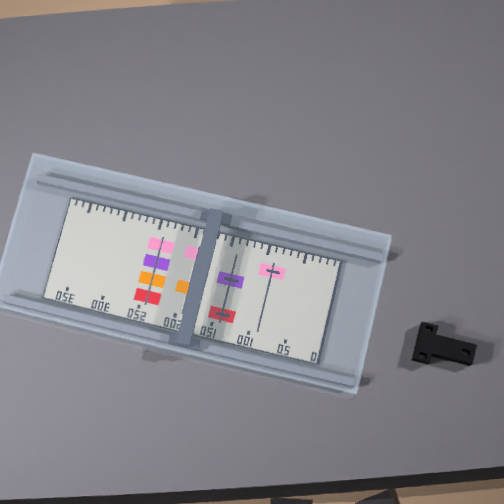

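Scene clock: 60.63 s.
arm1.joint_positions: joint1_rad=-0.807 joint2_rad=+2.394 joint3_rad=+1.653 joint4_rad=-0.827 joint5_rad=-0.001 joint6_rad=+0.554 gripper_m=+0.002
arm1.joint_status: all done
arm1.hand: x=+1.1717 y=-1.3294 z=+0.8029 quat_wxyz=(-0.005, +0.724, -0.689, +0.005) (m; scene frame)
arm2.joint_positions: joint1_rad=+0.911 joint2_rad=+2.149 joint3_rad=+1.205 joint4_rad=-0.611 joint5_rad=-0.001 joint6_rad=-0.114 gripper_m=+0.002
arm2.joint_status: not commanded
arm2.hand: x=+0.9918 y=+1.3052 z=+0.8265 quat_wxyz=(-0.005, -0.297, -0.955, +0.006) (m; scene frame)
arm3.joint_positions: joint1_rad=-0.219 joint2_rad=+2.330 joint3_rad=+1.205 joint4_rad=-0.470 joint5_rad=+0.000 joint6_rad=+0.050 gripper_m=+0.002
arm3.joint_status: all done
arm3.hand: x=-1.0785 y=+1.5007 z=+0.8038 quat_wxyz=(+0.010, -0.089, -0.996, +0.004) (m; scene frame)
arm4.joint_positions: joint1_rad=-0.407 joint2_rad=+2.215 joint3_rad=+1.292 joint4_rad=-0.603 joint5_rad=+0.003 joint6_rad=+0.554 gripper_m=+0.002
arm4.joint_status: not commanded
arm4.hand: x=+0.2775 y=-1.2399 z=+0.8336 quat_wxyz=(-0.011, +0.271, -0.962, -0.011) (m; scene frame)
pictures: none
No camera images: the call's "cameras" was empty. Leave "cameras" out to get every camera's image.

Scene clock: 61.43 s.
arm1.joint_positions: joint1_rad=-0.807 joint2_rad=+2.394 joint3_rad=+1.653 joint4_rad=-0.827 joint5_rad=-0.001 joint6_rad=+0.554 gripper_m=+0.002
arm1.joint_status: all done
arm1.hand: x=+1.1717 y=-1.3294 z=+0.8029 quat_wxyz=(-0.005, +0.724, -0.689, +0.005) (m; scene frame)
arm2.joint_positions: joint1_rad=+0.911 joint2_rad=+2.149 joint3_rad=+1.205 joint4_rad=-0.611 joint5_rad=-0.001 joint6_rad=-0.114 gripper_m=+0.002
arm2.joint_status: not commanded
arm2.hand: x=+0.9918 y=+1.3052 z=+0.8265 quat_wxyz=(-0.005, -0.297, -0.955, +0.006) (m; scene frame)
arm3.joint_positions: joint1_rad=-0.219 joint2_rad=+2.330 joint3_rad=+1.205 joint4_rad=-0.470 joint5_rad=+0.000 joint6_rad=+0.050 gripper_m=+0.002
arm3.joint_status: all done
arm3.hand: x=-1.0785 y=+1.5007 z=+0.8038 quat_wxyz=(+0.010, -0.089, -0.996, +0.004) (m; scene frame)
arm4.joint_positions: joint1_rad=-0.407 joint2_rad=+2.215 joint3_rad=+1.292 joint4_rad=-0.603 joint5_rad=+0.003 joint6_rad=+0.554 gripper_m=+0.002
arm4.joint_status: not commanded
arm4.hand: x=+0.2775 y=-1.2399 z=+0.8336 quat_wxyz=(-0.011, +0.271, -0.962, -0.011) (m; scene frame)
wait: 0.80 s; at rest by 0.27 s
pictures: arm1_cam_wrist, arm2_cam_wrist, arm3_cam_wrist, arm4_cam_wrist, cam_sheet
Images, in order (width x height): arm1_cam_wrist 504x504, arm2_cam_wrist 504x504, arm3_cam_wrist 504x504, arm4_cam_wrist 504x504, cam_sheet 504x504.

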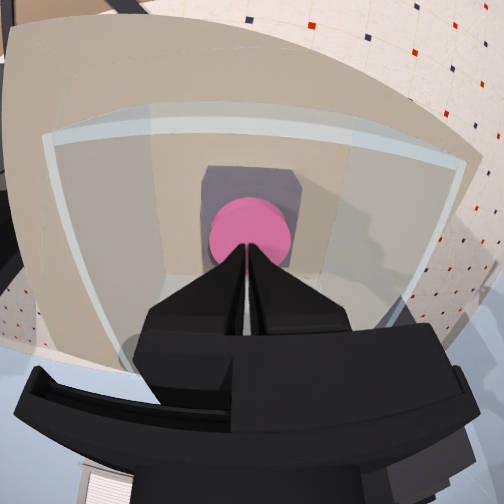

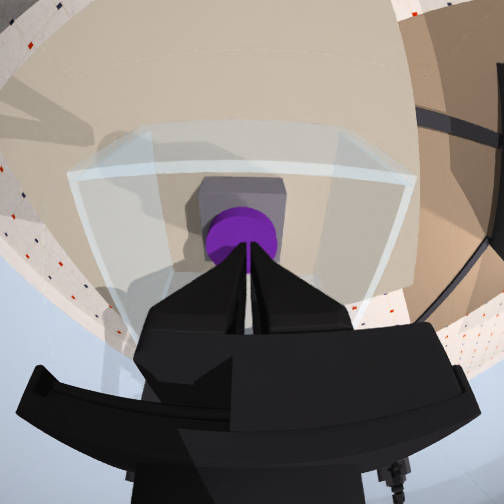

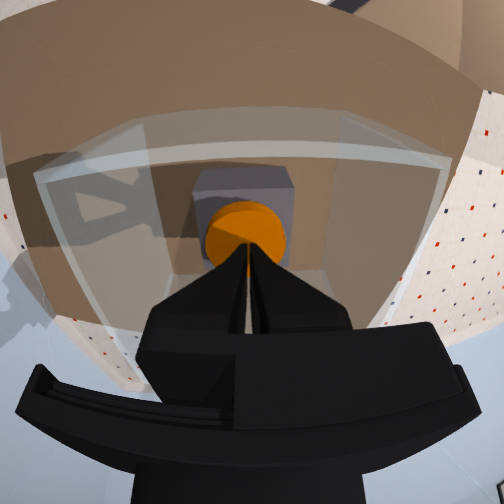

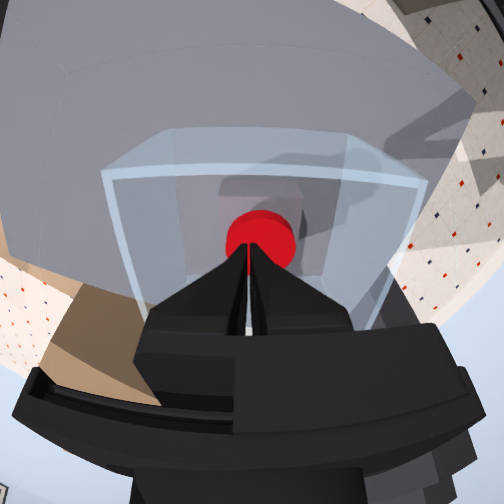

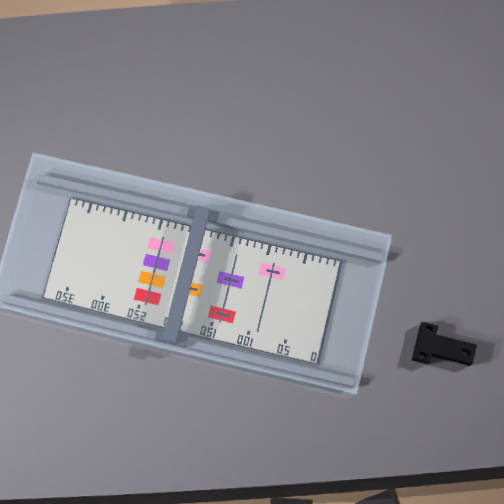

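Scene clock: 62.30 s.
arm1.joint_positions: joint1_rad=-0.807 joint2_rad=+2.346 joint3_rad=+1.653 joint4_rad=-0.827 joint5_rad=-0.001 joint6_rad=+0.554 gripper_m=+0.002
arm1.joint_status: all done
arm1.hand: x=+1.1636 y=-1.3183 z=+0.8320 quat_wxyz=(-0.010, +0.724, -0.689, -0.018) (m; scene frame)
arm2.joint_positions: joint1_rad=+0.911 joint2_rad=+2.149 joint3_rad=+1.205 joint4_rad=-0.611 joint5_rad=-0.001 joint6_rad=-0.114 gripper_m=+0.002
arm2.joint_status: not commanded
arm2.hand: x=+0.9918 y=+1.3052 z=+0.8265 quat_wxyz=(-0.005, -0.297, -0.955, +0.006) (m; scene frame)
arm3.joint_positions: joint1_rad=-0.219 joint2_rad=+2.280 joint3_rad=+1.197 joint4_rad=-0.470 joint5_rad=+0.000 joint6_rad=+0.050 gripper_m=+0.002
arm3.joint_status: all done
arm3.hand: x=-1.0659 y=+1.4992 z=+0.8263 quat_wxyz=(-0.011, -0.089, -0.996, +0.004) (m; scene frame)
arm4.joint_positions: joint1_rad=-0.407 joint2_rad=+2.215 joint3_rad=+1.292 joint4_rad=-0.603 joint5_rad=+0.003 joint6_rad=+0.554 gripper_m=+0.002
arm4.joint_status: not commanded
arm4.hand: x=+0.2775 y=-1.2399 z=+0.8336 quat_wxyz=(-0.011, +0.271, -0.962, -0.011) (m; scene frame)
pictures: none
No camera images: the call's "cameras" was empty. Leave "cameras" out to get every camera's image.

Scene clock: 64.43 s.
arm1.joint_positions: joint1_rad=-0.807 joint2_rad=+2.346 joint3_rad=+1.653 joint4_rad=-0.827 joint5_rad=-0.001 joint6_rad=+0.554 gripper_m=+0.002
arm1.joint_status: all done
arm1.hand: x=+1.1636 y=-1.3183 z=+0.8320 quat_wxyz=(-0.010, +0.724, -0.689, -0.018) (m; scene frame)
arm2.joint_positions: joint1_rad=+0.911 joint2_rad=+2.149 joint3_rad=+1.205 joint4_rad=-0.611 joint5_rad=-0.001 joint6_rad=-0.114 gripper_m=+0.002
arm2.joint_status: not commanded
arm2.hand: x=+0.9918 y=+1.3052 z=+0.8265 quat_wxyz=(-0.005, -0.297, -0.955, +0.006) (m; scene frame)
arm3.joint_positions: joint1_rad=-0.219 joint2_rad=+2.280 joint3_rad=+1.197 joint4_rad=-0.470 joint5_rad=+0.000 joint6_rad=+0.050 gripper_m=+0.002
arm3.joint_status: all done
arm3.hand: x=-1.0659 y=+1.4992 z=+0.8263 quat_wxyz=(-0.011, -0.089, -0.996, +0.004) (m; scene frame)
arm4.joint_positions: joint1_rad=-0.407 joint2_rad=+2.215 joint3_rad=+1.292 joint4_rad=-0.603 joint5_rad=+0.003 joint6_rad=+0.554 gripper_m=+0.002
arm4.joint_status: not commanded
arm4.hand: x=+0.2775 y=-1.2399 z=+0.8336 quat_wxyz=(-0.011, +0.271, -0.962, -0.011) (m; scene frame)
wait: 2.13 s; at rest by 0.27 s
pictures: arm1_cam_wrist, arm2_cam_wrist, arm3_cam_wrist, arm4_cam_wrist, cam_sheet
Images, in order (width x height): arm1_cam_wrist 504x504, arm2_cam_wrist 504x504, arm3_cam_wrist 504x504, arm4_cam_wrist 504x504, cam_sheet 504x504.

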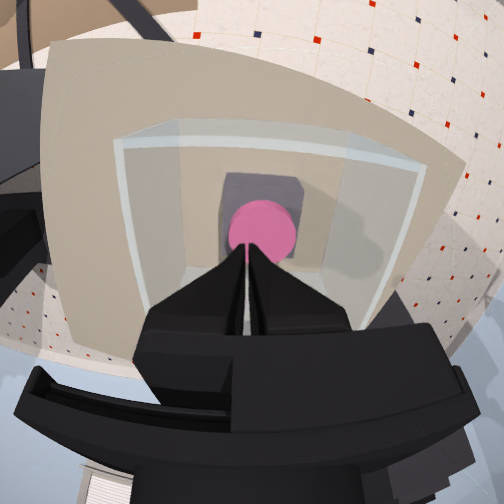

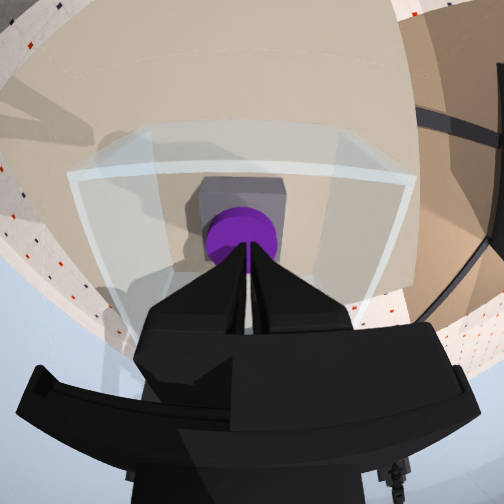

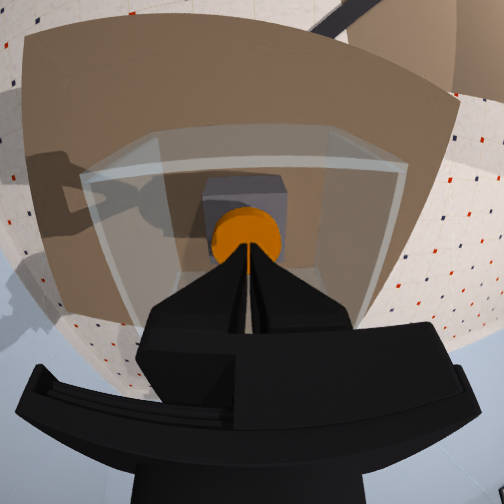

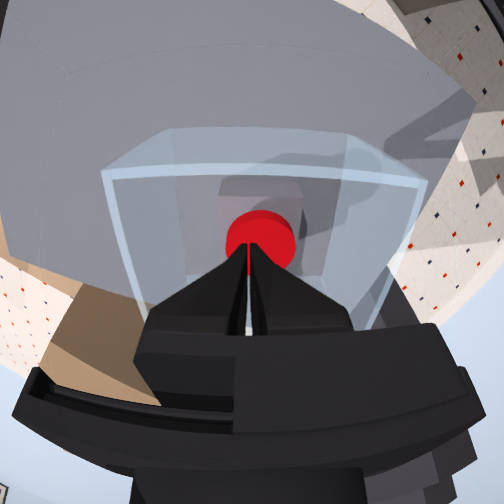

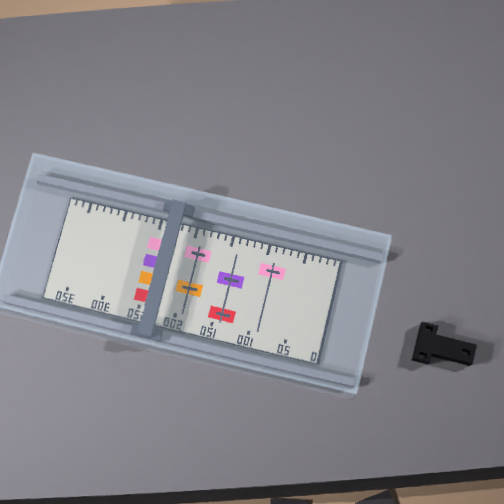

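Scene clock: 65.27 s.
arm1.joint_positions: joint1_rad=-0.807 joint2_rad=+2.394 joint3_rad=+1.654 joint4_rad=-0.827 joint5_rad=-0.001 joint6_rad=+0.554 gripper_m=+0.002
arm1.joint_status: all done
arm1.hand: x=+1.1714 y=-1.3290 z=+0.8030 quat_wxyz=(-0.005, +0.724, -0.689, +0.005) (m; scene frame)
arm2.joint_positions: joint1_rad=+0.911 joint2_rad=+2.191 joint3_rad=+1.213 joint4_rad=-0.613 joint5_rad=-0.001 joint6_rad=-0.115 gripper_m=+0.002
arm2.joint_status: all done
arm2.hand: x=+0.9855 y=+1.3106 z=+0.8073 quat_wxyz=(+0.012, -0.297, -0.955, -0.001) (m; scene frame)
arm3.joint_positions: joint1_rad=-0.219 joint2_rad=+2.330 joint3_rad=+1.205 joint4_rad=-0.471 joint5_rad=+0.000 joint6_rad=+0.050 gripper_m=+0.002
arm3.joint_status: all done
arm3.hand: x=-1.0787 y=+1.5007 z=+0.8038 quat_wxyz=(+0.011, -0.089, -0.996, +0.004) (m; scene frame)
arm4.joint_positions: joint1_rad=-0.407 joint2_rad=+2.264 joint3_rad=+1.297 joint4_rad=-0.603 joint5_rad=+0.003 joint6_rad=+0.554 gripper_m=+0.002
arm4.joint_status: all done
arm4.hand: x=+0.2721 y=-1.2505 z=+0.8099 quat_wxyz=(+0.004, +0.271, -0.963, +0.005) (m; scene frame)
pictures: none
No camera images: the call's "cameras" was empty. Leave "cameras" out to get every camera's image.

Scene clock: 65.97 s.
arm1.joint_positions: joint1_rad=-0.807 joint2_rad=+2.394 joint3_rad=+1.654 joint4_rad=-0.827 joint5_rad=-0.001 joint6_rad=+0.554 gripper_m=+0.002
arm1.joint_status: all done
arm1.hand: x=+1.1714 y=-1.3290 z=+0.8030 quat_wxyz=(-0.005, +0.724, -0.689, +0.005) (m; scene frame)
arm2.joint_positions: joint1_rad=+0.911 joint2_rad=+2.191 joint3_rad=+1.213 joint4_rad=-0.613 joint5_rad=-0.001 joint6_rad=-0.115 gripper_m=+0.002
arm2.joint_status: all done
arm2.hand: x=+0.9855 y=+1.3106 z=+0.8073 quat_wxyz=(+0.012, -0.297, -0.955, -0.001) (m; scene frame)
arm3.joint_positions: joint1_rad=-0.219 joint2_rad=+2.330 joint3_rad=+1.205 joint4_rad=-0.471 joint5_rad=+0.000 joint6_rad=+0.050 gripper_m=+0.002
arm3.joint_status: all done
arm3.hand: x=-1.0787 y=+1.5007 z=+0.8038 quat_wxyz=(+0.011, -0.089, -0.996, +0.004) (m; scene frame)
arm4.joint_positions: joint1_rad=-0.407 joint2_rad=+2.264 joint3_rad=+1.297 joint4_rad=-0.603 joint5_rad=+0.003 joint6_rad=+0.554 gripper_m=+0.002
arm4.joint_status: all done
arm4.hand: x=+0.2721 y=-1.2505 z=+0.8099 quat_wxyz=(+0.004, +0.271, -0.963, +0.005) (m; scene frame)
wait: 0.70 s; at rest by 0.27 s
pictures: arm1_cam_wrist, arm2_cam_wrist, arm3_cam_wrist, arm4_cam_wrist, cam_sheet
Images, in order (width x height): arm1_cam_wrist 504x504, arm2_cam_wrist 504x504, arm3_cam_wrist 504x504, arm4_cam_wrist 504x504, cam_sheet 504x504.

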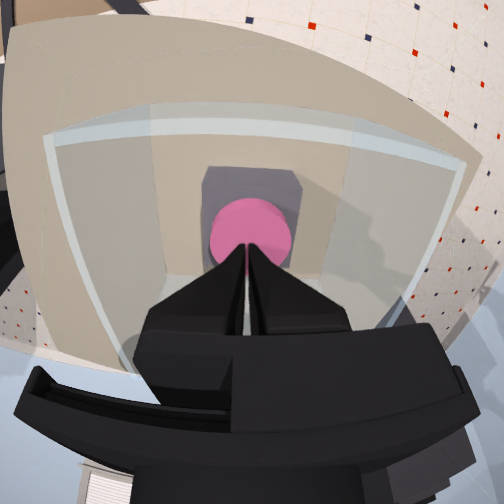

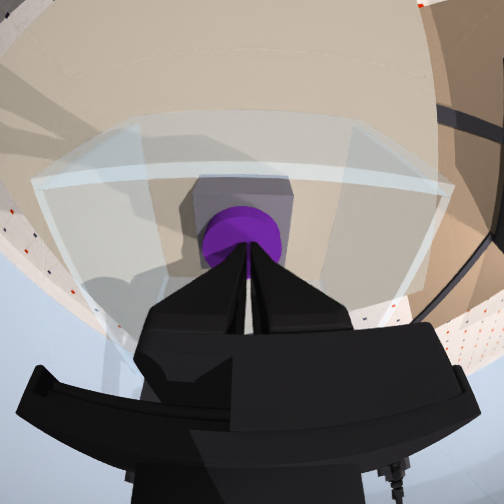

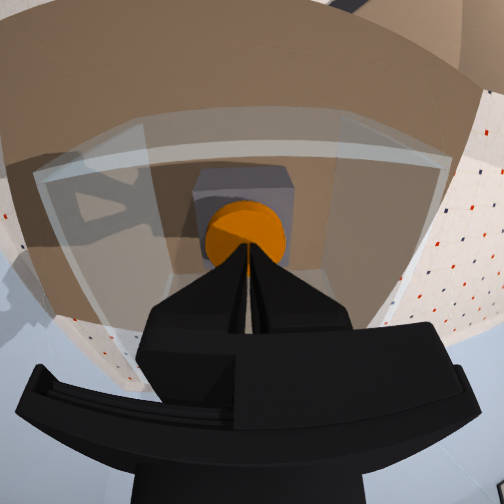

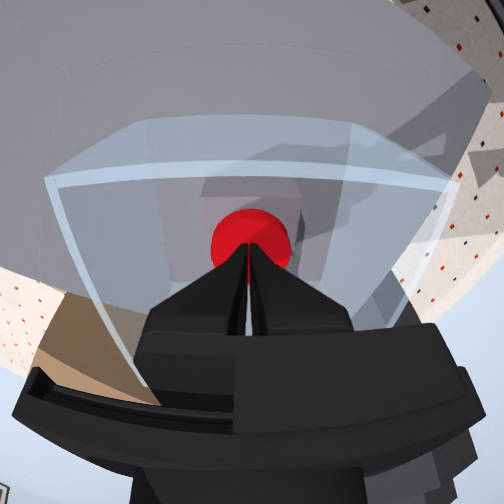

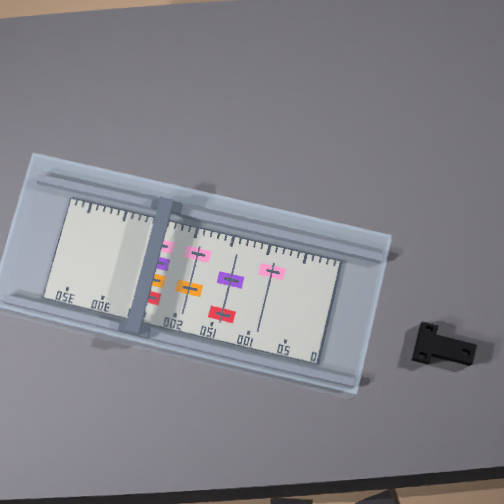

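Scene clock: 66.87 s.
arm1.joint_positions: joint1_rad=-0.807 joint2_rad=+2.346 joint3_rad=+1.654 joint4_rad=-0.827 joint5_rad=-0.001 joint6_rad=+0.554 gripper_m=+0.002
arm1.joint_status: all done
arm1.hand: x=+1.1632 y=-1.3177 z=+0.8326 quat_wxyz=(-0.010, +0.724, -0.689, -0.019) (m; scene frame)
arm2.joint_positions: joint1_rad=+0.911 joint2_rad=+2.149 joint3_rad=+1.205 joint4_rad=-0.613 joint5_rad=-0.001 joint6_rad=-0.115 gripper_m=+0.002
arm2.joint_status: all done
arm2.hand: x=+0.9916 y=+1.3055 z=+0.8265 quat_wxyz=(-0.004, -0.297, -0.955, +0.006) (m; scene frame)
arm3.joint_positions: joint1_rad=-0.219 joint2_rad=+2.280 joint3_rad=+1.197 joint4_rad=-0.471 joint5_rad=+0.000 joint6_rad=+0.050 gripper_m=+0.002
arm3.joint_status: all done
arm3.hand: x=-1.0661 y=+1.4992 z=+0.8263 quat_wxyz=(-0.010, -0.089, -0.996, +0.005) (m; scene frame)
arm4.joint_positions: joint1_rad=-0.407 joint2_rad=+2.215 joint3_rad=+1.292 joint4_rad=-0.603 joint5_rad=+0.003 joint6_rad=+0.554 gripper_m=+0.002
arm4.joint_status: all done
arm4.hand: x=+0.2774 y=-1.2400 z=+0.8334 quat_wxyz=(-0.011, +0.271, -0.963, -0.010) (m; scene frame)
pictures: cam_sheet
Images, in order (width x height): cam_sheet 504x504.

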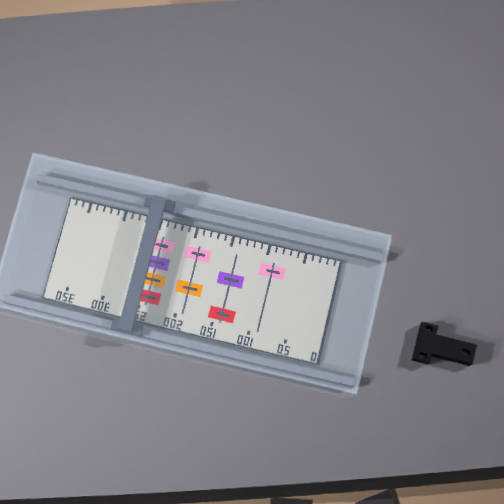

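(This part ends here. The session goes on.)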